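# Open the locker door fully without slamming it

## Task

Swing the locker's door open to its furthest point and have it stay there by itself. A door that only stays open because the robot holds it does not count. Opening it with a slam is a failure, and so is the robot toppling or finishing tilted. At the end, release the door and move the robot away from it.

## Robot and tools

Robot: a Hello Robot Stretch 4 with a single arm. It has an omni-wheel base, a lift that runs up a mast, an arm that telescopes forward, a wrist with yaw, pitch and roll joints, and a two-finger gripper. It stands about 1.6 m tall, and no point of the base rim is more than 0.23 m from the base origin.

Frames: the base frame sits on the floor under the base centre, with x forward, y left and z up. hand_pose is reported in this frame and marks a point between the open fingertips. When all wrist joints are 0 its axes line up with the base frame, although the printed position may be off. The odometry frame is the base frame as it was at the start of the scene. base_odometry works only from wheel turns, so any slip is counted as travel. Heading runs from -3.142 to 3.142 and is positive to the left.

execute_actions takes an argument "actions", a list holding exactly one action or none. An empty list simply returns the state and images. An optional "cameras" list picks which images come back: head_camera, head_left_camera, head_right_camera, wrist_camera or all. Leaving it out or passing null means all; [] means none. An action can contain:
- "base": exactly one relative move, measured from where the base last reported itself. {"translate_m": d} drives straight, forward positive, -2 to 2 m. {"strafe_m": d} moves sideways, left positive, -2 to 2 m. {"rotate_rad": d} turns on the spot, counter-clockwise (left) positive, -3.2 to 3.2 rad.
- "joints": absolute joint targets given by name, each one number. lift_m 0 to 1.2 m. arm_m 0 to 0.55 m of extension. wrist_yaw_rad -1.134 to 4.276, where 0 points forward, positive turns left and 3.14 is folded back; above 3.4 the arm can get in the way. wrist_pitch_rad -1.117 to 4.259, where 0 is level and 1.57 points straight down. wrist_roll_rad -1.117 to 4.259, where 0 puts both fingers at the same height and positive turns clockwise as seen from behind. gripper_m -0.038 to 0.141, the fingertip gap; values below 0 squeeze the fingers together. A target outside a joint's range is clipped and the result reports this. Any other bad value or an unknown key makes the whole call be rejected.
- "pace": "slow", "default", "fast" or "max". The base drives at 0.1/0.3/0.4/0.6 m/s and turns at 1/2/3/4 rad/s. With the lift above 0.2 these drop, down to 0.3 m/s and 1 rad/s at lift 1.2.
- "contact_limits": only {"arm_m": v}, with v from 0 (lightest push) to 0.75; the default is 0.5.
- {"end_of_arm": "enable_torque"} used alone turns wrist or gripper motors back on after they have shut off.
The motions in one action begin together. A single action lasts at most 15 s. Anything you leave out of an action may keep pushing toward its previous target. If a result reports a stop, the remaining calls in that same reply are skipped.

wait {"seconds": 0 to 10} does not command anything and returns the state and images. zoom_image {"camera", "region": [x0,y0,x1,y1]} gives a closer look at a region of at most 504x504 px of that camera's latest full image. finished_scene {"scene": n} ends scene n and cannot be undone. Its result tells whether the task succeeded and gives the next scene's task. If you reply without calling a tool, every remaining scene ends.

Results: base_status and joint_status report how each motion ended. "done" means it reached the target; for the base it only means the wheels turned the commanded amount. "off_target" means it came to rest short of the target and may still be pushing. "contact_stop_at_<key>" means it was blocked by something and that part goes slack. "limit_stop_at_<name>" covers limits such as tilt (a lean above 6 degrees, after which the lift, arm and wheels go slack) and own_body (a self-collision guard that can trigger when the gripper is tilted up and rolled). "torque_fault" means a wrist or gripper motor overloaded and went limp, and it needs enable_torque. on_its_own lists what the robot is doing that you did not command; "held at" there is a target, not a measured position. lidar_m gives 12 sectors of 30 degrees, starting straight ahead and going counter-clockwise. It sees from about 0.15 m up to the robot's height; "-" means nothing was seen or something is closer than 0.25 m. wrist_depth_mm is a 7x7 grid of depths from 100 to 2000 mm. If turned_by_wheels and turned_by_imu differ by more than about 0.1 rad, the robot probably slipped or hit something. base_tilt is in degrees, with forward and right positive, and carries up to 1.5 degrees of fixed offset. motor_effort is a percentage with sign, with the peak shown in brackets; the wheel readings are positive for a right turn. A firm grip normally shows as a change in gripper effort.

Tips: to unfold at the start, send lift_m 0.4 together with wrist_yaw_rad 0. Close the gripper to a value below the handle's width to grip it. For the door, pull or push at slow pace with a low arm contact limit so the door does not swing hard. Keep the gripper low and push gently so the robot does not tip. Let the door settle open on its own, open the gripper, retract the arm and drive away. Avoid dropping things, hitting things hard and pushing very hard.

Each tool is called after "Call:" as name(argument=value, ...), one argument or row to a line, values as JSON.

## Session

I'll start by looking at the current state of the scene.

Call:
execute_actions(
  actions=[],
)

Scene clock: 0.00 s.
base_odometry: x=+0.000 y=+0.000 heading=+0.000 (m, m, rad; odometry frame)
turned_by_wheels: +0.000 (rad since the last result)
turned_by_imu: +0.000 (rad since the last result)
base_tilt: forward=+0.8 right=+0.6 (deg)
lidar_m: 1.40 1.26 1.28 1.59 2.58 2.57 2.71 2.16 2.48 2.37 1.34 1.37
base_status: not commanded
joint_positions: lift_m=+0.150 arm_m=+0.000 wrist_yaw_rad=+3.218 wrist_pitch_rad=+0.021 wrist_roll_rad=-0.017 gripper_m=+0.057
joint_status: not commanded
motor_effort: lift_m=+18 arm_m=+0 wrist_yaw_rad=+0 wrist_pitch_rad=-5 wrist_roll_rad=-3 gripper_m=-5 wheel_0=+0 wheel_1=+0 wheel_2=+0 (%)
hand_pose: x=-0.1232 y=+0.0650 z=+0.3224 quat_wxyz=(-0.038, -0.010, -0.009, +0.999) (m; base frame)
wrist_depth_mm: - 137 - - - - - / - 123 136 - - - - / - 110 137 - - - - / - 121 160 - - - - / 138 152 - - 1921 1661 1464 / 205 1366 201 1160 199 976 917 / 200 878 831 108 768 676 676
pictures: head_camera, head_left_camera, head_right_camera, wrist_camera
Images, in order (width x height): head_camera 420x560, head_left_camera 420x672, head_right_camera 420x672, wrist_camera 616x392.

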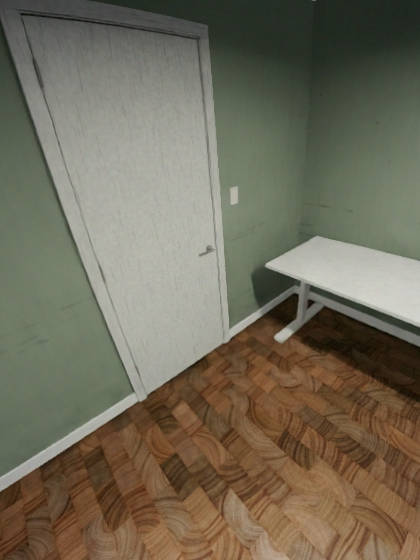

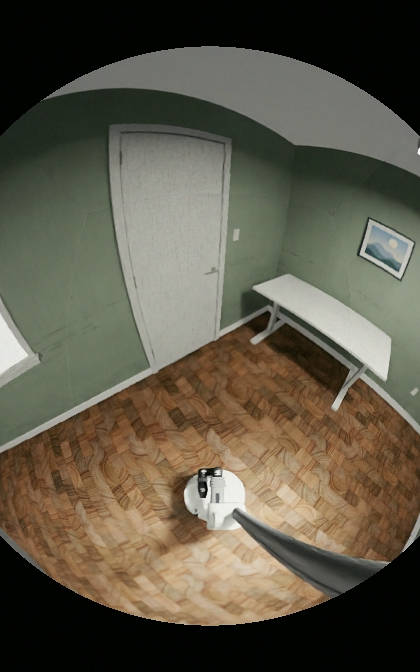

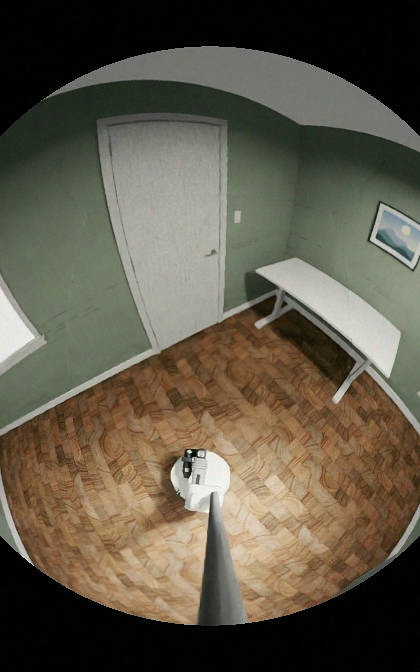

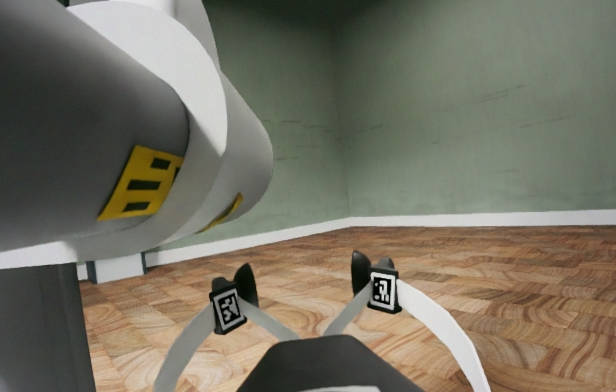

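Call:
execute_actions(
  actions=[
    {"base": {"rotate_rad": -2.63}, "joints": {"lift_m": 0.2}, "pace": "fast"},
  ],
  cameras=["head_camera", "head_left_camera"],
)

Scene clock: 22.53 s.
base_odometry: x=+0.000 y=+0.000 heading=-2.630 (m, m, rad; odometry frame)
turned_by_wheels: -2.630 (rad since the last result)
turned_by_imu: -2.620 (rad since the last result)
base_tilt: forward=+0.6 right=+0.8 (deg)
lidar_m: 2.14 2.45 2.41 1.33 1.34 1.39 1.27 1.28 1.53 2.59 2.60 2.75
base_status: done
joint_positions: lift_m=+0.200 arm_m=+0.000 wrist_yaw_rad=+3.218 wrist_pitch_rad=+0.021 wrist_roll_rad=-0.017 gripper_m=+0.057
joint_status: all done
motor_effort: lift_m=+21(24) arm_m=-1(0) wrist_yaw_rad=+1(1) wrist_pitch_rad=-6(6) wrist_roll_rad=-1(1) gripper_m=-3(3) wheel_0=+0(5) wheel_1=+0(13) wheel_2=-1(9) (%)
hand_pose: x=-0.1232 y=+0.0651 z=+0.3718 quat_wxyz=(-0.038, -0.010, -0.009, +0.999) (m; base frame)
wrist_depth_mm: - 136 1366 1397 1464 1576 1618 / - 119 136 1397 1464 1576 1661 / - 110 136 1397 1464 1537 1661 / - 121 160 1397 1464 1537 1618 / 138 152 1336 1397 1464 1537 1576 / 205 1255 200 1336 200 1098 1042 / 201 976 931 108 866 768 759
pictures: head_camera, head_left_camera
Images, in order (width x height): head_camera 420x560, head_left_camera 420x672.

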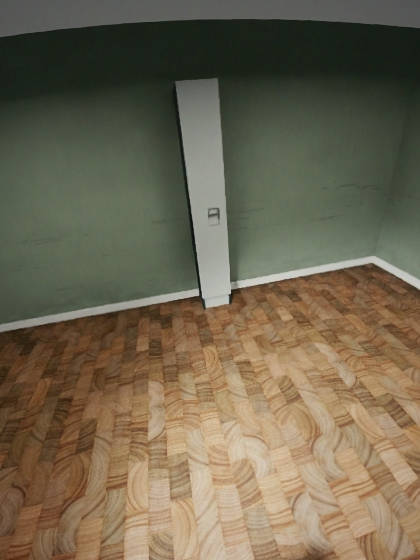

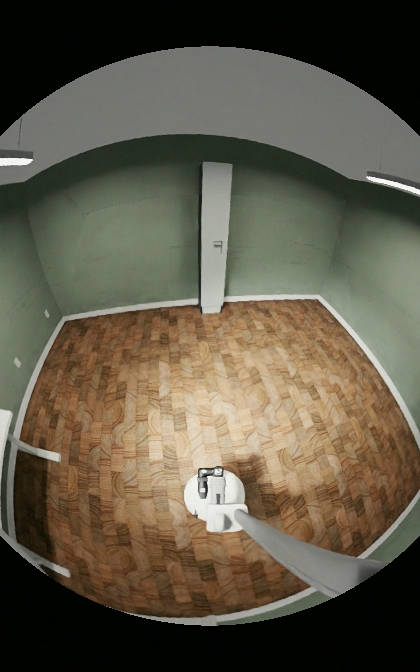

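Call:
zoom_image(
  camera="head_camera",
  region=[160, 170, 260, 260],
)

Call:
zoom_image(
  camera="head_camera",
  region=[130, 60, 290, 320],
)

Region (160, 170, 260, 260) of head_camera's 420x560 image, scaled by 5.040, with more detail than that image has; it fills the top 454 rows of this view, and the rest is white.

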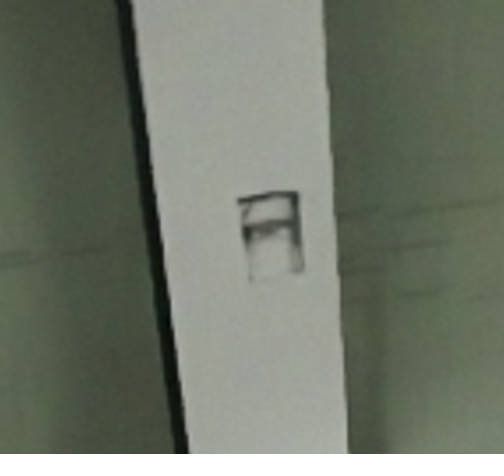

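Region (130, 60, 290, 320) of head_camera's 420x560 image, scaled by 1.938, with more detail than that image has; it fills the left 310 columns of this view, and the rest is white.

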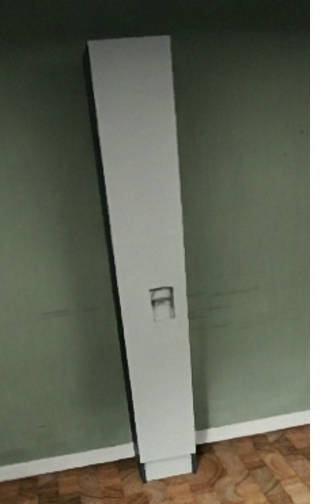

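Call:
execute_actions(
  actions=[
    {"base": {"translate_m": 1.4}, "joints": {"lift_m": 0.8, "wrist_yaw_rad": 0.0}, "pace": "max"},
  ],
)

Scene clock: 92.27 s.
base_odometry: x=-1.221 y=-0.686 heading=-2.630 (m, m, rad; odometry frame)
turned_by_wheels: +0.000 (rad since the last result)
turned_by_imu: -0.004 (rad since the last result)
base_tilt: forward=+0.9 right=+0.8 (deg)
lidar_m: 0.74 0.77 1.32 2.39 1.90 2.00 2.67 2.66 2.55 2.31 1.97 1.17
base_status: done
joint_positions: lift_m=+0.800 arm_m=+0.000 wrist_yaw_rad=+0.000 wrist_pitch_rad=+0.021 wrist_roll_rad=-0.017 gripper_m=+0.057
joint_status: all done
motor_effort: lift_m=+21(25) arm_m=+0(0) wrist_yaw_rad=+0(5) wrist_pitch_rad=-6(6) wrist_roll_rad=-1(0) gripper_m=-2(3) wheel_0=-2(8) wheel_1=-2(2) wheel_2=-1(14) (%)
hand_pose: x=+0.4595 y=-0.0874 z=+0.9718 quat_wxyz=(+1.000, -0.008, +0.011, +0.000) (m; base frame)
wrist_depth_mm: 750 512 549 904 991 1060 1098 / 750 512 544 917 976 1025 1118 / 741 508 544 904 960 1025 1138 / 759 512 559 904 976 1042 1118 / 750 508 569 891 960 1042 1118 / 750 512 200 574 199 1025 1118 / 741 512 539 108 976 1042 1098
pictures: head_camera, head_left_camera, head_right_camera, wrist_camera
camera_calibration (this result's frames):
wrist_camera: T_world_to_cam=[[-0.0433619, -0.994402, -0.0963597, 0.0284418], [-0.0480769, 0.0984156, -0.993983, 1.04573], [0.997902, -0.0384683, -0.0520752, -0.175973], [0, 0, 0, 1]] pos_world=[0.227113, -0.0814035, 1.03302]
Images, in order (width x height): head_camera 420x560, head_left_camera 420x672, head_right_camera 420x672, wrist_camera 616x392.

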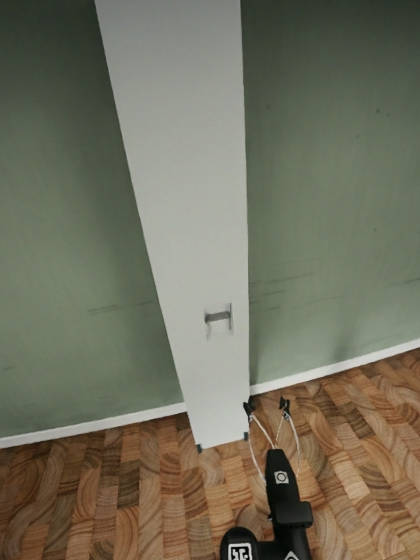

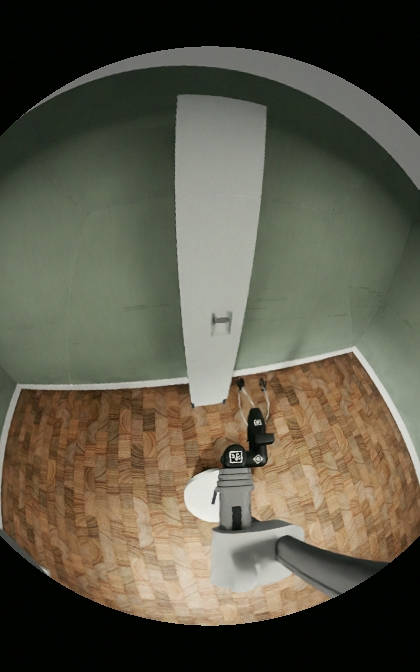

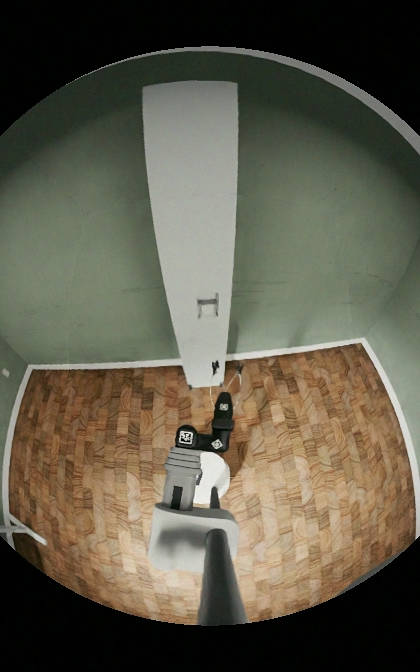

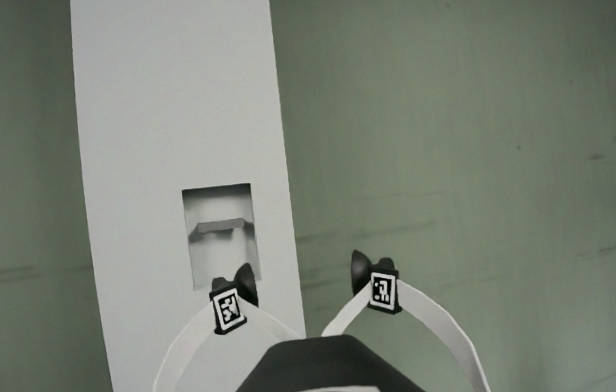

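Call:
zoom_image(
  camera="wrist_camera",
  region=[160, 160, 300, 310],
)

Call:
zoom_image(
  camera="head_camera",
  region=[180, 285, 260, 355],
)

Region (160, 160, 300, 310) of wrist_camera's 616x392 image, scaled by 3.360; it fills the left 470 columns of this view, and the rest is white.

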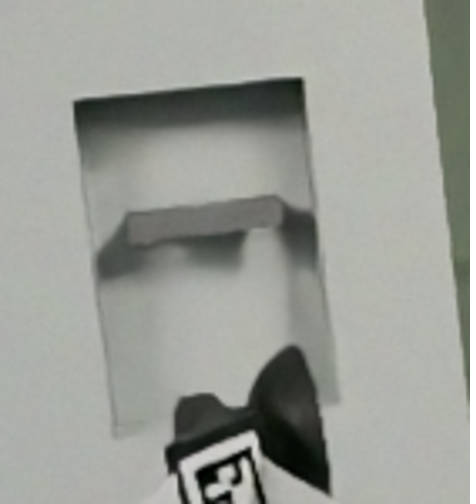

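Region (180, 285, 260, 355) of head_camera's 420x560 image, scaled by 6.300, with more detail than that image has; it fills the top 441 rows of this view, and the rest is white.

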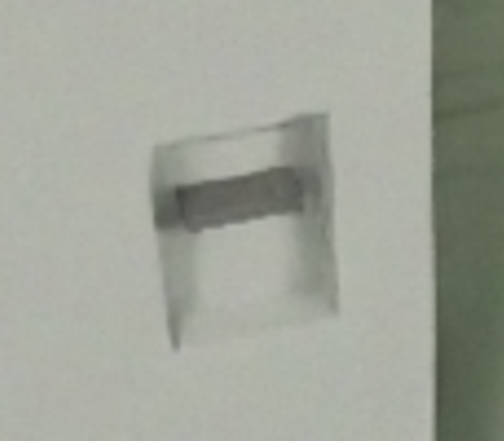

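Call:
execute_actions(
  actions=[
    {"base": {"strafe_m": 0.12}, "joints": {"arm_m": 0.22, "wrist_roll_rad": 1.571, "gripper_m": 0.045, "wrist_pitch_rad": 0.0}, "pace": "fast"},
  ],
  cameras=["head_camera", "wrist_camera"],
)

Scene clock: 171.37 s.
base_odometry: x=-1.162 y=-0.790 heading=-2.631 (m, m, rad; odometry frame)
turned_by_wheels: +0.000 (rad since the last result)
turned_by_imu: -0.002 (rad since the last result)
base_tilt: forward=+1.0 right=+0.8 (deg)
lidar_m: 0.74 1.04 1.25 2.29 1.82 1.83 2.64 2.69 2.75 2.43 1.93 1.20
base_status: done
joint_positions: lift_m=+0.800 arm_m=+0.219 wrist_yaw_rad=+0.000 wrist_pitch_rad=+0.002 wrist_roll_rad=+1.571 gripper_m=+0.045
joint_status: all done
motor_effort: lift_m=+22(22) arm_m=+6(6) wrist_yaw_rad=+1(1) wrist_pitch_rad=-6(8) wrist_roll_rad=+0(7) gripper_m=-3(1) wheel_0=+0(10) wheel_1=-3(12) wheel_2=-1(2) (%)
hand_pose: x=+0.6783 y=-0.0874 z=+0.9773 quat_wxyz=(+0.707, +0.707, +0.001, -0.001) (m; base frame)
wrist_depth_mm: 741 741 741 741 732 732 741 / 715 715 707 715 715 715 723 / 683 683 683 355 357 357 355 / 343 343 345 368 347 345 345 / 332 332 338 364 334 332 334 / 320 320 202 324 198 324 322 / 310 312 312 108 315 312 312
pictures: head_camera, wrist_camera
camera_calibration (this result's frames):
wrist_camera: T_world_to_cam=[[-0.0435652, 0.113516, -0.992581, 1.01126], [-0.0268546, 0.993032, 0.114746, 0.0419689], [0.99869, 0.0316543, -0.0402132, -0.400004], [0, 0, 0, 1]] pos_world=[0.444663, -0.143809, 0.982861]
Images, in order (width x height): head_camera 420x560, wrist_camera 616x392.

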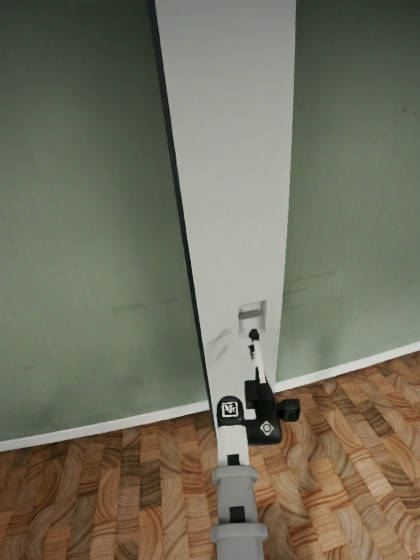

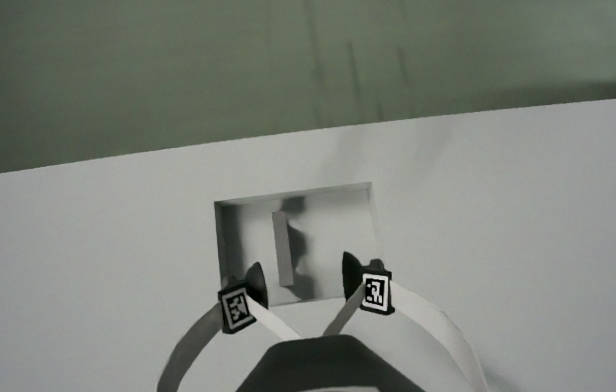

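Call:
execute_actions(
  actions=[
    {"joints": {"arm_m": 0.29, "lift_m": 0.812}, "pace": "fast"},
  ],
  cameras=["head_camera", "wrist_camera"],
)

Scene clock: 197.93 s.
base_odometry: x=-1.162 y=-0.790 heading=-2.631 (m, m, rad; odometry frame)
turned_by_wheels: +0.000 (rad since the last result)
turned_by_imu: -0.001 (rad since the last result)
base_tilt: forward=+0.9 right=+0.7 (deg)
lidar_m: 0.73 1.04 1.25 2.26 1.84 1.83 2.69 2.70 2.74 2.44 1.91 1.19
base_status: not commanded
joint_positions: lift_m=+0.812 arm_m=+0.289 wrist_yaw_rad=+0.000 wrist_pitch_rad=+0.002 wrist_roll_rad=+1.571 gripper_m=+0.045
joint_status: all done
motor_effort: lift_m=+22(23) arm_m=+6(7) wrist_yaw_rad=+0(1) wrist_pitch_rad=-5(6) wrist_roll_rad=+0(1) gripper_m=-3(4) wheel_0=+1(0) wheel_1=-2(3) wheel_2=-1(1) (%)
hand_pose: x=+0.7483 y=-0.0874 z=+0.9892 quat_wxyz=(+0.707, +0.707, +0.001, -0.001) (m; base frame)
wrist_depth_mm: 661 661 661 661 661 661 661 / 647 640 640 634 640 640 640 / 621 283 285 285 285 286 285 / 274 274 277 296 279 276 276 / 265 265 281 296 293 266 266 / 256 257 202 286 198 257 257 / 249 250 249 108 251 249 250
pictures: head_camera, wrist_camera
camera_calibration (this result's frames):
wrist_camera: T_world_to_cam=[[-0.0435648, 0.113582, -0.992573, 1.02616], [-0.0268997, 0.993023, 0.114814, 0.0424318], [0.998688, 0.0317017, -0.0402056, -0.469446], [0, 0, 0, 1]] pos_world=[0.514676, -0.143807, 0.994795]
Images, in order (width x height): head_camera 420x560, wrist_camera 616x392.

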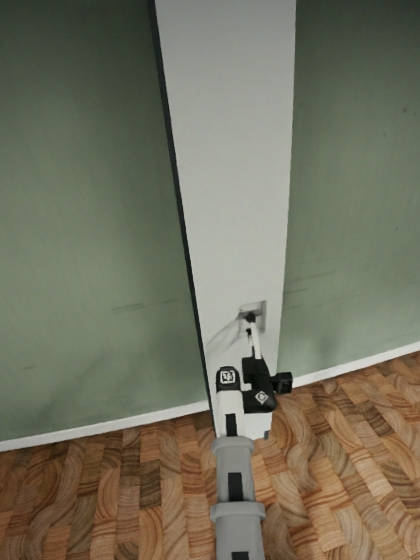

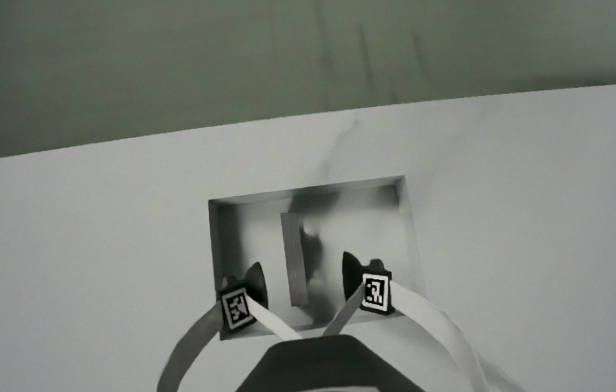

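Call:
execute_actions(
  actions=[
    {"joints": {"arm_m": 0.335}, "contact_limits": {"arm_m": 0.15}},
  ],
  cameras=["head_camera", "wrist_camera"],
)

Scene clock: 209.47 s.
base_odometry: x=-1.162 y=-0.790 heading=-2.631 (m, m, rad; odometry frame)
turned_by_wheels: +0.000 (rad since the last result)
turned_by_imu: -0.001 (rad since the last result)
base_tilt: forward=+0.7 right=+0.9 (deg)
lidar_m: 0.70 1.04 1.24 2.27 1.85 1.82 2.68 2.70 2.75 2.42 1.88 1.15
base_status: not commanded
joint_positions: lift_m=+0.812 arm_m=+0.334 wrist_yaw_rad=+0.000 wrist_pitch_rad=+0.002 wrist_roll_rad=+1.571 gripper_m=+0.045
joint_status: all done
motor_effort: lift_m=+22(22) arm_m=+6(6) wrist_yaw_rad=+0(0) wrist_pitch_rad=-5(6) wrist_roll_rad=+2(0) gripper_m=-3(4) wheel_0=+0(0) wheel_1=-3(3) wheel_2=-1(1) (%)
contact_limits: arm_m 0.15
hand_pose: x=+0.7933 y=-0.0874 z=+0.9892 quat_wxyz=(+0.707, +0.707, +0.001, -0.001) (m; base frame)
wrist_depth_mm: 615 615 609 615 609 615 615 / 591 591 591 591 591 247 248 / 237 238 238 238 237 238 238 / 229 229 233 254 259 230 230 / 222 222 252 253 254 223 222 / 214 215 202 243 198 215 215 / 208 208 208 108 210 208 210
pictures: head_camera, wrist_camera
camera_calibration (this result's frames):
wrist_camera: T_world_to_cam=[[-0.0435507, 0.113589, -0.992573, 1.02811], [-0.0267893, 0.993025, 0.114817, 0.0435832], [0.998692, 0.0315907, -0.040204, -0.514363], [0, 0, 0, 1]] pos_world=[0.559632, -0.143813, 0.994795]
Images, in order (width x height): head_camera 420x560, wrist_camera 616x392.

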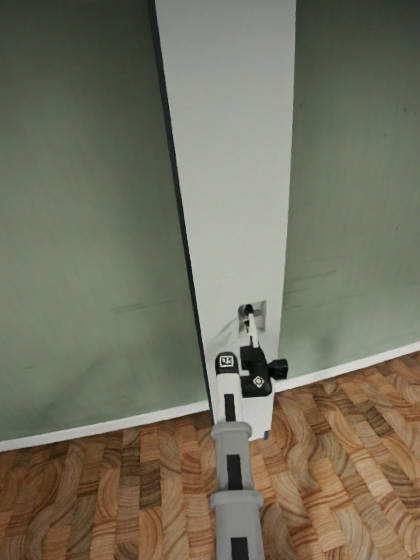

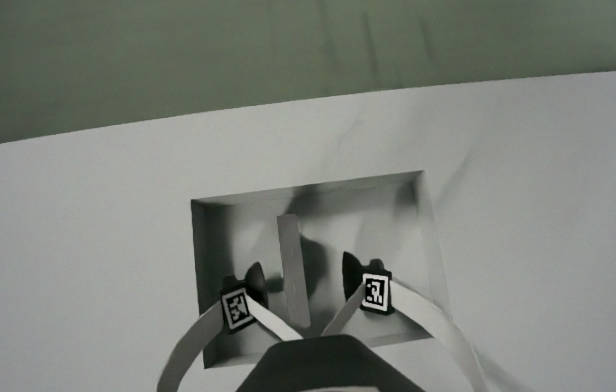

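Call:
execute_actions(
  actions=[
    {"joints": {"arm_m": 0.36}, "contact_limits": {"arm_m": 0.1}, "pace": "slow"},
  ],
  cameras=["wrist_camera"],
)

Scene clock: 215.07 s.
base_odometry: x=-1.162 y=-0.790 heading=-2.631 (m, m, rad; odometry frame)
turned_by_wheels: +0.000 (rad since the last result)
turned_by_imu: -0.001 (rad since the last result)
base_tilt: forward=+0.8 right=+0.7 (deg)
lidar_m: 0.71 1.06 1.27 2.27 1.82 1.83 2.68 2.70 2.75 2.41 1.93 1.20
base_status: not commanded
joint_positions: lift_m=+0.812 arm_m=+0.341 wrist_yaw_rad=-0.005 wrist_pitch_rad=+0.002 wrist_roll_rad=+1.571 gripper_m=+0.045
joint_status: arm_m contact_stop (moved +0.007 of +0.026)
on_its_own: arm_m is slack since a contact_stop (your +0.360 is given up); wrist_yaw_rad is at rest, and its effort (+14) is outside its rest range (-13 to +13)
motor_effort: lift_m=+22(22) arm_m=+0(13) wrist_yaw_rad=+14(18) wrist_pitch_rad=-6(6) wrist_roll_rad=-1(2) gripper_m=-3(3) wheel_0=+3(3) wheel_1=+1(2) wheel_2=-8(8) (%)
contact_limits: arm_m 0.1
hand_pose: x=+0.7995 y=-0.0887 z=+0.9892 quat_wxyz=(+0.707, +0.707, -0.001, -0.002) (m; base frame)
wrist_depth_mm: 615 609 609 609 609 609 609 / 585 585 585 591 585 243 243 / 233 233 233 234 234 234 234 / 224 225 229 245 253 225 226 / 217 217 247 248 249 218 218 / 209 210 198 239 201 211 210 / 204 204 218 108 205 204 -
pictures: wrist_camera
camera_calibration (this result's frames):
wrist_camera: T_world_to_cam=[[-0.0430715, 0.113794, -0.99257, 1.02816], [-0.0222031, 0.993138, 0.114823, 0.0414095], [0.998825, 0.0269837, -0.0402494, -0.521015], [0, 0, 0, 1]] pos_world=[0.565607, -0.144064, 0.994792]
Images, in order (width x height): wrist_camera 616x392.

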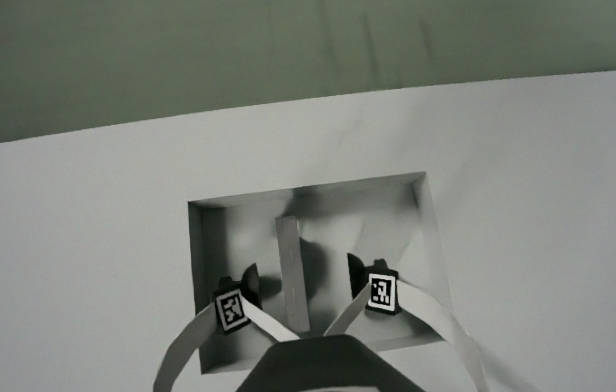

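Call:
execute_actions(
  actions=[
    {"joints": {"arm_m": 0.336, "lift_m": 0.818, "gripper_m": -0.02}},
  ],
  cameras=["wrist_camera"],
)

Scene clock: 223.27 s.
base_odometry: x=-1.162 y=-0.790 heading=-2.631 (m, m, rad; odometry frame)
turned_by_wheels: +0.000 (rad since the last result)
turned_by_imu: -0.002 (rad since the last result)
base_tilt: forward=+0.8 right=+0.8 (deg)
lidar_m: 0.71 1.01 1.24 2.28 1.84 1.82 2.68 2.69 2.76 2.41 1.93 1.19
base_status: not commanded
joint_positions: lift_m=+0.818 arm_m=+0.337 wrist_yaw_rad=+0.004 wrist_pitch_rad=+0.003 wrist_roll_rad=+1.571 gripper_m=-0.019
joint_status: all done
motor_effort: lift_m=+23(25) arm_m=-6(5) wrist_yaw_rad=-12(13) wrist_pitch_rad=-7(13) wrist_roll_rad=+1(2) gripper_m=-25(22) wheel_0=-4(4) wheel_1=-2(2) wheel_2=+2(8) (%)
hand_pose: x=+0.7968 y=-0.0862 z=+0.9950 quat_wxyz=(+0.707, +0.707, +0.002, +0.001) (m; base frame)
wrist_depth_mm: 609 609 603 603 603 603 609 / 585 585 591 585 585 242 241 / 232 231 231 232 233 233 232 / 224 224 227 253 254 225 225 / 216 217 245 247 249 218 217 / 210 210 191 210 185 211 210 / 204 203 204 108 206 203 -
pictures: wrist_camera
camera_calibration (this result's frames):
wrist_camera: T_world_to_cam=[[-0.0444559, 0.113411, -0.992553, 1.03461], [-0.0308457, 0.992906, 0.114833, 0.0450275], [0.998535, 0.035721, -0.0406423, -0.516753], [0, 0, 0, 1]] pos_world=[0.563379, -0.143585, 1.00073]
Images, in order (width x height): wrist_camera 616x392.

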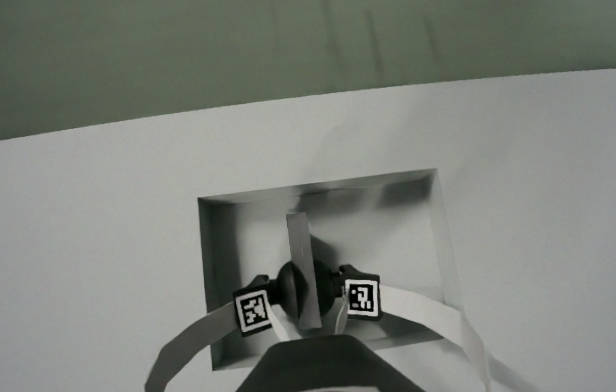

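Call:
execute_actions(
  actions=[
    {"joints": {"arm_m": 0.341, "lift_m": 0.838}, "pace": "slow"},
  ],
  cameras=["wrist_camera"],
)

Scene clock: 228.73 s.
base_odometry: x=-1.162 y=-0.790 heading=-2.631 (m, m, rad; odometry frame)
turned_by_wheels: +0.000 (rad since the last result)
turned_by_imu: -0.002 (rad since the last result)
base_tilt: forward=+0.9 right=+0.6 (deg)
lidar_m: 0.72 1.02 1.25 2.28 1.83 1.83 2.69 2.70 2.75 2.43 1.91 1.16
base_status: not commanded
joint_positions: lift_m=+0.837 arm_m=+0.340 wrist_yaw_rad=+0.001 wrist_pitch_rad=+0.014 wrist_roll_rad=+1.571 gripper_m=-0.019
joint_status: all done
on_its_own: wrist_pitch_rad is at rest, and its effort (-39) is outside its rest range (-23 to +23)
motor_effort: lift_m=+27(27) arm_m=+5(6) wrist_yaw_rad=-2(12) wrist_pitch_rad=-39(42) wrist_roll_rad=-2(2) gripper_m=-20(25) wheel_0=-3(4) wheel_1=-2(2) wheel_2=+1(2) (%)
hand_pose: x=+0.7995 y=-0.0872 z=+1.0115 quat_wxyz=(+0.707, +0.707, +0.005, -0.005) (m; base frame)
wrist_depth_mm: 597 597 603 609 609 615 627 / 574 574 580 585 591 242 245 / 227 229 229 230 232 234 235 / 220 220 225 250 256 227 226 / 213 213 220 247 249 220 219 / 205 206 205 210 187 211 212 / 200 201 201 108 205 205 -
pictures: wrist_camera
camera_calibration (this result's frames):
wrist_camera: T_world_to_cam=[[-0.0550835, 0.11355, -0.992004, 1.05915], [-0.0262224, 0.993005, 0.11512, 0.040207], [0.998137, 0.032354, -0.0517207, -0.507527], [0, 0, 0, 1]] pos_world=[0.565978, -0.143771, 1.0198]
Images, in order (width x height): wrist_camera 616x392.

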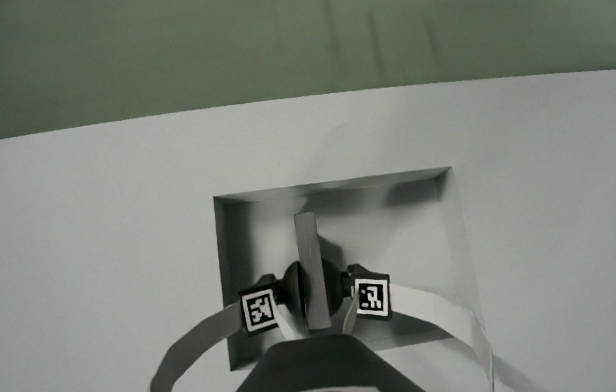

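Call:
execute_actions(
  actions=[
    {"joints": {"lift_m": 0.852}, "pace": "slow"},
  ],
  cameras=["wrist_camera"],
)

Scene clock: 235.33 s.
base_odometry: x=-1.162 y=-0.790 heading=-2.631 (m, m, rad; odometry frame)
turned_by_wheels: +0.000 (rad since the last result)
turned_by_imu: -0.001 (rad since the last result)
base_tilt: forward=+0.8 right=+0.9 (deg)
lidar_m: 0.71 1.03 1.24 2.28 1.84 1.82 2.70 2.72 2.74 2.41 1.92 0.84
base_status: not commanded
joint_positions: lift_m=+0.851 arm_m=+0.340 wrist_yaw_rad=+0.000 wrist_pitch_rad=+0.016 wrist_roll_rad=+1.571 gripper_m=-0.019
joint_status: all done
on_its_own: wrist_pitch_rad is at rest, and its effort (-44) is outside its rest range (-23 to +23)
motor_effort: lift_m=+27(27) arm_m=+5(5) wrist_yaw_rad=+1(2) wrist_pitch_rad=-44(44) wrist_roll_rad=-1(3) gripper_m=-21(21) wheel_0=-3(3) wheel_1=-2(2) wheel_2=+0(1) (%)
hand_pose: x=+0.7994 y=-0.0874 z=+1.0249 quat_wxyz=(+0.707, +0.707, +0.005, -0.006) (m; base frame)
wrist_depth_mm: 597 603 603 609 609 615 621 / 574 580 580 585 585 240 242 / 224 225 226 228 229 232 233 / 216 218 220 249 253 227 225 / 210 211 214 244 247 224 218 / 203 204 204 211 187 213 211 / 197 199 199 108 204 204 -
pictures: wrist_camera
camera_calibration (this result's frames):
wrist_camera: T_world_to_cam=[[-0.0568178, 0.113603, -0.9919, 1.07375], [-0.0250474, 0.99303, 0.115167, 0.0379542], [0.99807, 0.0313881, -0.0535763, -0.504865], [0, 0, 0, 1]] pos_world=[0.565849, -0.143824, 1.03363]
Images, in order (width x height): wrist_camera 616x392.

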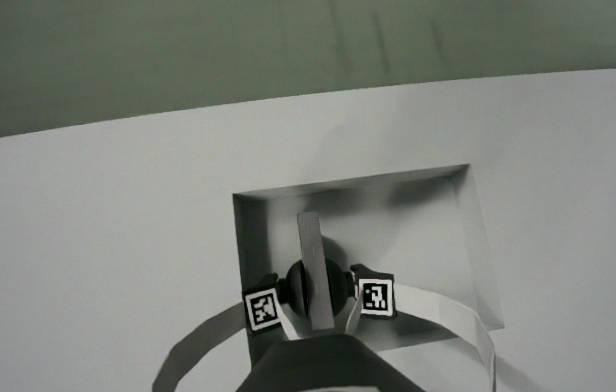

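Call:
execute_actions(
  actions=[
    {"joints": {"arm_m": 0.31, "lift_m": 0.855}, "pace": "slow", "contact_limits": {"arm_m": 0.25}},
  ],
  cameras=["head_camera", "wrist_camera"],
)

Scene clock: 244.20 s.
base_odometry: x=-1.162 y=-0.790 heading=-2.631 (m, m, rad; odometry frame)
turned_by_wheels: +0.000 (rad since the last result)
turned_by_imu: -0.002 (rad since the last result)
base_tilt: forward=+0.8 right=+0.7 (deg)
lidar_m: 0.72 1.03 1.29 2.28 1.78 1.85 2.68 2.70 2.73 2.42 1.94 0.76
base_status: not commanded
joint_positions: lift_m=+0.854 arm_m=+0.311 wrist_yaw_rad=-0.004 wrist_pitch_rad=+0.018 wrist_roll_rad=+1.571 gripper_m=-0.019
joint_status: all done
on_its_own: wrist_pitch_rad is at rest, and its effort (-52) is outside its rest range (-23 to +23)
motor_effort: lift_m=+28(28) arm_m=-7(9) wrist_yaw_rad=+12(12) wrist_pitch_rad=-52(52) wrist_roll_rad=+3(0) gripper_m=-20(22) wheel_0=-3(3) wheel_1=-2(2) wheel_2=-1(1) (%)
contact_limits: arm_m 0.25
hand_pose: x=+0.7702 y=-0.0886 z=+1.0271 quat_wxyz=(+0.707, +0.707, +0.005, -0.008) (m; base frame)
wrist_depth_mm: 627 634 634 647 640 661 661 / 609 615 615 214 217 220 222 / 204 206 209 212 215 218 220 / 202 206 208 241 245 220 219 / 202 204 207 239 244 227 217 / 201 203 204 211 185 216 216 / 200 202 204 108 211 212 215
pictures: head_camera, wrist_camera
camera_calibration (this result's frames):
wrist_camera: T_world_to_cam=[[-0.0589331, 0.113833, -0.99175, 1.07587], [-0.0209106, 0.993118, 0.115232, 0.0348333], [0.998043, 0.0275291, -0.0561472, -0.473225], [0, 0, 0, 1]] pos_world=[0.536431, -0.144035, 1.03641]
Images, in order (width x height): head_camera 420x560, wrist_camera 616x392.

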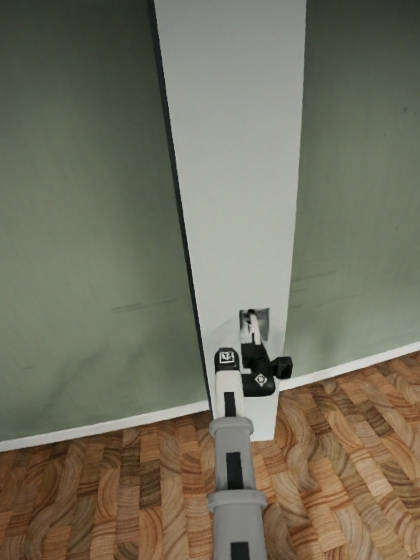

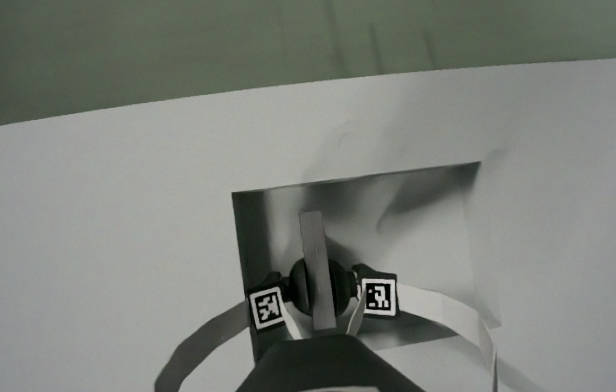

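Call:
execute_actions(
  actions=[
    {"base": {"strafe_m": 0.015}, "joints": {"arm_m": 0.20, "lift_m": 0.822}, "contact_limits": {"arm_m": 0.3}},
  ],
  cameras=["head_camera", "wrist_camera"],
)

Scene clock: 343.70 s.
base_odometry: x=-1.155 y=-0.803 heading=-2.629 (m, m, rad; odometry frame)
turned_by_wheels: +0.001 (rad since the last result)
turned_by_imu: +0.000 (rad since the last result)
base_tilt: forward=+0.8 right=+0.7 (deg)
lidar_m: 0.57 1.01 1.24 2.26 1.82 1.84 2.69 2.70 2.77 2.42 1.89 0.57
base_status: done
joint_positions: lift_m=+0.822 arm_m=+0.202 wrist_yaw_rad=+0.018 wrist_pitch_rad=+0.006 wrist_roll_rad=+1.571 gripper_m=-0.019
joint_status: all done
on_its_own: wrist_yaw_rad is at rest, and its effort (-51) is outside its rest range (-13 to +13)
motor_effort: lift_m=+14(29) arm_m=-9(9) wrist_yaw_rad=-51(50) wrist_pitch_rad=-17(51) wrist_roll_rad=+1(1) gripper_m=-22(21) wheel_0=+8(15) wheel_1=+2(0) wheel_2=+8(7) (%)
contact_limits: arm_m 0.3
hand_pose: x=+0.6624 y=-0.0822 z=+0.9988 quat_wxyz=(+0.707, +0.707, +0.008, +0.004) (m; base frame)
wrist_depth_mm: 732 723 732 732 732 741 741 / 707 707 707 707 146 146 147 / 139 140 143 147 151 156 159 / 149 154 159 164 169 176 181 / 168 173 216 220 236 208 208 / 192 198 191 208 187 231 246 / 218 222 237 108 257 277 294
pictures: head_camera, wrist_camera
camera_calibration (this result's frames):
wrist_camera: T_world_to_cam=[[-0.0493902, 0.112759, -0.992394, 1.03495], [-0.0439915, 0.992397, 0.114949, 0.0450833], [0.99781, 0.0493342, -0.0440542, -0.377549], [0, 0, 0, 1]] pos_world=[0.429822, -0.142815, 1.00527]
Images, in order (width x height): head_camera 420x560, wrist_camera 616x392.

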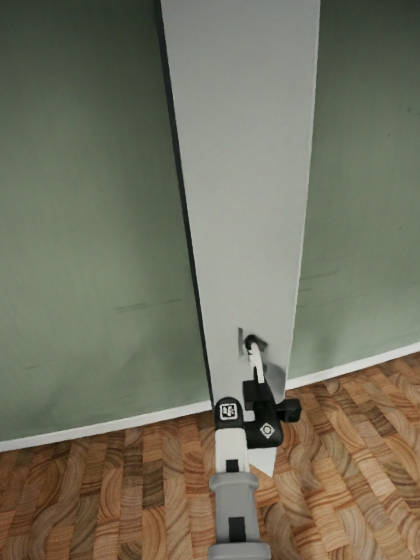

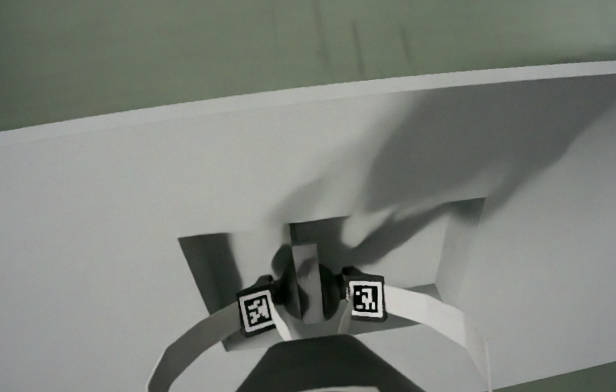

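Call:
execute_actions(
  actions=[
    {"base": {"strafe_m": 0.02}, "joints": {"gripper_m": 0.04, "lift_m": 0.814}},
  ],
  cameras=["head_camera", "wrist_camera"],
)

Scene clock: 368.10 s.
base_odometry: x=-1.145 y=-0.821 heading=-2.630 (m, m, rad; odometry frame)
turned_by_wheels: +0.000 (rad since the last result)
turned_by_imu: -0.002 (rad since the last result)
base_tilt: forward=+0.9 right=+0.8 (deg)
lidar_m: 0.61 1.05 1.27 2.26 1.88 1.77 2.69 2.69 2.79 2.45 1.90 0.56
base_status: done
joint_positions: lift_m=+0.814 arm_m=+0.201 wrist_yaw_rad=+0.000 wrist_pitch_rad=+0.002 wrist_roll_rad=+1.571 gripper_m=+0.040
joint_status: all done
motor_effort: lift_m=+12(12) arm_m=-5(9) wrist_yaw_rad=+1(50) wrist_pitch_rad=-4(17) wrist_roll_rad=+2(0) gripper_m=-4(22) wheel_0=+0(6) wheel_1=+0(15) wheel_2=-2(9) (%)
hand_pose: x=+0.6602 y=-0.0875 z=+0.9921 quat_wxyz=(+0.707, +0.707, +0.001, -0.001) (m; base frame)
wrist_depth_mm: 741 750 741 741 750 750 750 / 715 723 150 148 149 151 153 / 145 150 153 158 162 166 169 / 161 165 170 175 219 189 190 / 180 184 226 233 243 214 217 / 204 208 202 227 196 241 254 / 230 236 242 108 265 282 300
pictures: head_camera, wrist_camera
camera_calibration (this result's frames):
wrist_camera: T_world_to_cam=[[-0.0432953, 0.113597, -0.992583, 1.02506], [-0.0265665, 0.993032, 0.114807, 0.0396198], [0.998709, 0.0313401, -0.0399758, -0.381639], [0, 0, 0, 1]] pos_world=[0.426579, -0.143827, 0.997649]
Images, in order (width x height): head_camera 420x560, wrist_camera 616x392.

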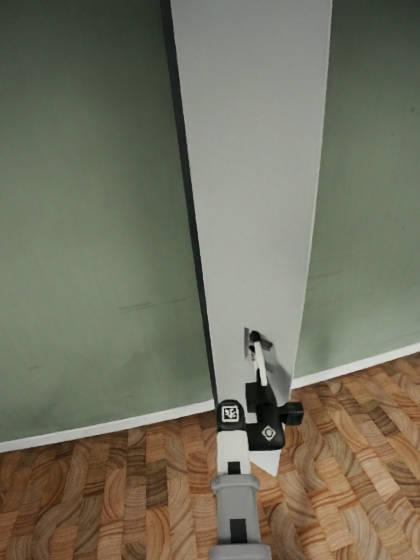

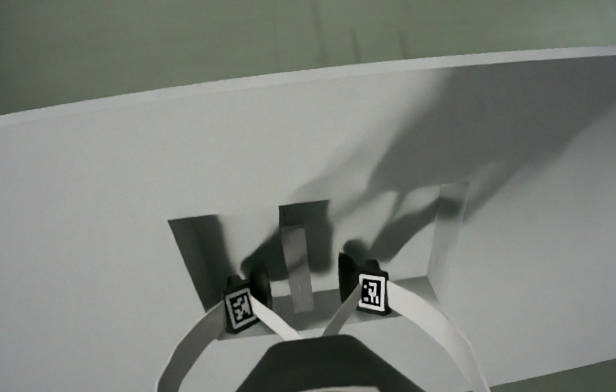

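Call:
execute_actions(
  actions=[
    {"joints": {"arm_m": 0.08}, "pace": "fast"},
  ],
  cameras=["head_camera", "wrist_camera"],
)

Scene clock: 383.27 s.
base_odometry: x=-1.145 y=-0.821 heading=-2.630 (m, m, rad; odometry frame)
turned_by_wheels: +0.000 (rad since the last result)
turned_by_imu: -0.002 (rad since the last result)
base_tilt: forward=+0.9 right=+0.9 (deg)
lidar_m: 0.60 1.04 1.23 2.23 1.89 1.77 2.69 2.72 2.78 2.46 1.88 0.57
base_status: not commanded
joint_positions: lift_m=+0.814 arm_m=+0.081 wrist_yaw_rad=+0.000 wrist_pitch_rad=+0.002 wrist_roll_rad=+1.571 gripper_m=+0.040
joint_status: all done
motor_effort: lift_m=+12(12) arm_m=-6(7) wrist_yaw_rad=+2(1) wrist_pitch_rad=-6(6) wrist_roll_rad=+0(2) gripper_m=-4(5) wheel_0=+0(0) wheel_1=+0(0) wheel_2=-2(2) (%)
hand_pose: x=+0.5405 y=-0.0875 z=+0.9920 quat_wxyz=(+0.707, +0.707, +0.001, -0.001) (m; base frame)
wrist_depth_mm: 878 878 878 878 878 878 878 / 854 842 854 842 854 854 842 / 820 820 270 272 273 278 285 / 270 276 285 293 309 312 319 / 300 309 325 366 351 351 364 / 342 351 214 359 196 402 430 / 387 394 404 108 715 715 723
pictures: head_camera, wrist_camera
camera_calibration (this result's frames):
wrist_camera: T_world_to_cam=[[-0.0436911, 0.113601, -0.992565, 1.01994], [-0.0264609, 0.993034, 0.114819, 0.036401], [0.998695, 0.0312807, -0.0403808, -0.261615], [0, 0, 0, 1]] pos_world=[0.306799, -0.14383, 0.997615]
Images, in order (width x height): head_camera 420x560, wrist_camera 616x392.

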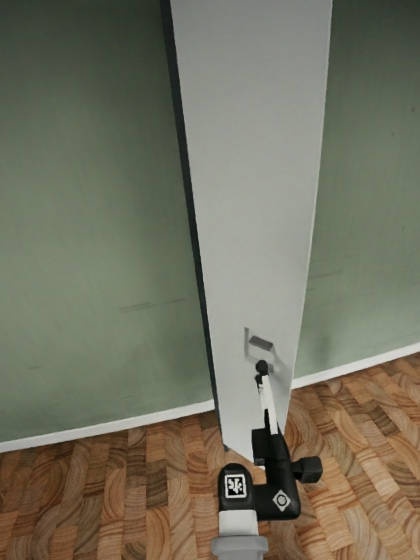

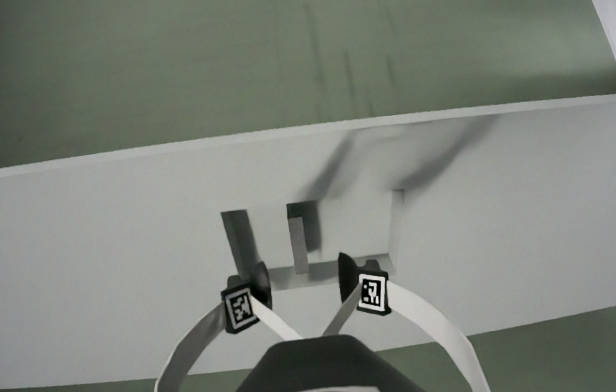

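Call:
execute_actions(
  actions=[
    {"base": {"strafe_m": -0.145}, "joints": {"arm_m": 0.065, "gripper_m": 0.0}, "pace": "fast"},
  ],
  cameras=["head_camera", "wrist_camera"],
)

Scene clock: 390.67 s.
base_odometry: x=-1.216 y=-0.694 heading=-2.630 (m, m, rad; odometry frame)
turned_by_wheels: +0.000 (rad since the last result)
turned_by_imu: -0.002 (rad since the last result)
base_tilt: forward=+0.9 right=+0.6 (deg)
lidar_m: 0.54 1.06 1.27 2.40 1.89 1.97 2.67 2.68 2.61 2.31 1.97 1.19
base_status: done
joint_positions: lift_m=+0.814 arm_m=+0.066 wrist_yaw_rad=+0.000 wrist_pitch_rad=+0.002 wrist_roll_rad=+1.571 gripper_m=+0.000
joint_status: all done
motor_effort: lift_m=+12(12) arm_m=-6(6) wrist_yaw_rad=+1(1) wrist_pitch_rad=-6(7) wrist_roll_rad=+0(2) gripper_m=-6(10) wheel_0=+1(9) wheel_1=+1(13) wheel_2=-1(2) (%)
hand_pose: x=+0.5255 y=-0.0874 z=+0.9920 quat_wxyz=(+0.707, +0.707, +0.001, -0.001) (m; base frame)
wrist_depth_mm: 931 917 946 931 931 931 917 / 891 904 891 904 891 904 891 / 866 866 854 854 878 866 866 / 831 831 842 831 842 842 831 / 809 768 778 569 768 788 778 / 759 759 759 195 186 289 297 / 277 278 276 108 312 329 349
pictures: head_camera, wrist_camera
camera_calibration (this result's frames):
wrist_camera: T_world_to_cam=[[-0.0437079, 0.113594, -0.992565, 1.01928], [-0.026597, 0.99303, 0.114819, 0.0360372], [0.99869, 0.0314178, -0.040382, -0.246634], [0, 0, 0, 1]] pos_world=[0.291821, -0.143822, 0.99761]
Images, in order (width x height): head_camera 420x560, wrist_camera 616x392.

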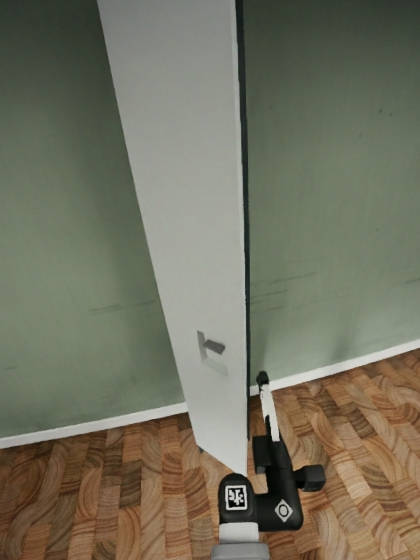

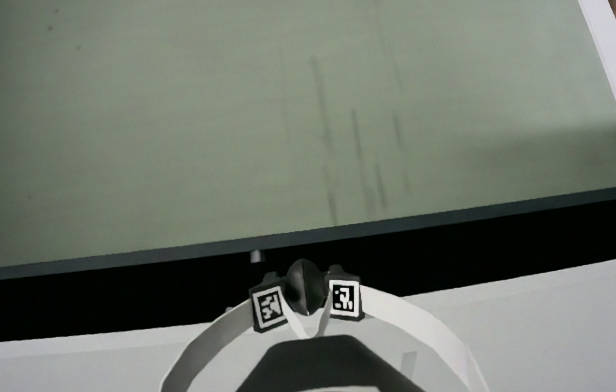

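Call:
execute_actions(
  actions=[
    {"joints": {"arm_m": 0.21, "lift_m": 0.67}, "pace": "fast", "contact_limits": {"arm_m": 0.2}},
  ],
  cameras=["head_camera", "wrist_camera", "head_right_camera"],
)

Scene clock: 413.50 s.
base_odometry: x=-1.216 y=-0.694 heading=-2.630 (m, m, rad; odometry frame)
turned_by_wheels: +0.000 (rad since the last result)
turned_by_imu: -0.002 (rad since the last result)
base_tilt: forward=+0.9 right=+0.8 (deg)
lidar_m: 0.54 1.06 1.30 2.40 1.90 2.02 2.67 2.68 2.62 2.30 1.97 1.19
base_status: not commanded
joint_positions: lift_m=+0.670 arm_m=+0.209 wrist_yaw_rad=+0.000 wrist_pitch_rad=+0.002 wrist_roll_rad=+1.571 gripper_m=+0.000
joint_status: all done
motor_effort: lift_m=+13(12) arm_m=+6(8) wrist_yaw_rad=+0(1) wrist_pitch_rad=-7(6) wrist_roll_rad=-1(2) gripper_m=-6(6) wheel_0=+1(0) wheel_1=+1(1) wheel_2=-1(1) (%)
contact_limits: arm_m 0.2
hand_pose: x=+0.6683 y=-0.0874 z=+0.8480 quat_wxyz=(+0.707, +0.707, +0.001, -0.001) (m; base frame)
wrist_depth_mm: 768 768 768 768 768 768 768 / 741 750 741 741 750 750 750 / 715 723 715 723 715 732 732 / 699 699 691 691 699 699 699 / 668 668 676 384 640 647 654 / 621 621 627 195 186 634 627 / 609 609 609 108 615 615 609
pictures: head_camera, head_right_camera, wrist_camera
camera_calibration (this result's frames):
wrist_camera: T_world_to_cam=[[-0.0436814, 0.11364, -0.992561, 0.88256], [-0.026909, 0.993015, 0.114876, 0.056442], [0.998683, 0.0317268, -0.0403184, -0.395132], [0, 0, 0, 1]] pos_world=[0.434681, -0.143806, 0.85358]
Images, in order (width x height): head_camera 420x560, head_right_camera 420x672, wrist_camera 616x392.

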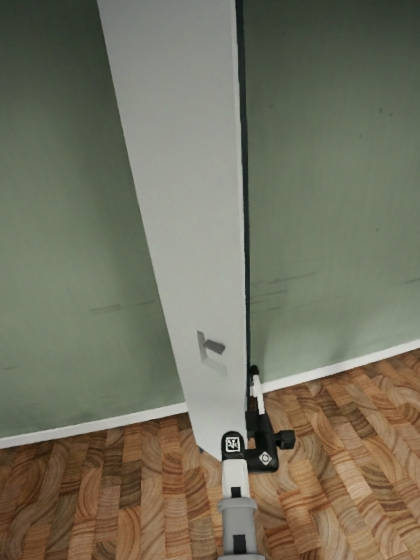

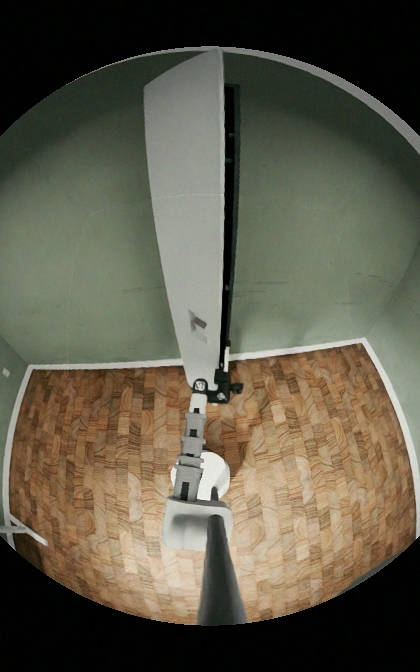

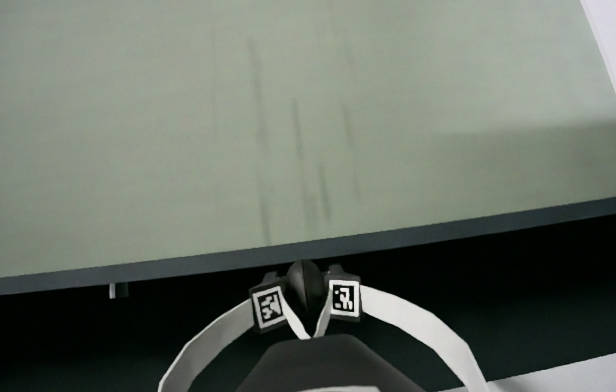

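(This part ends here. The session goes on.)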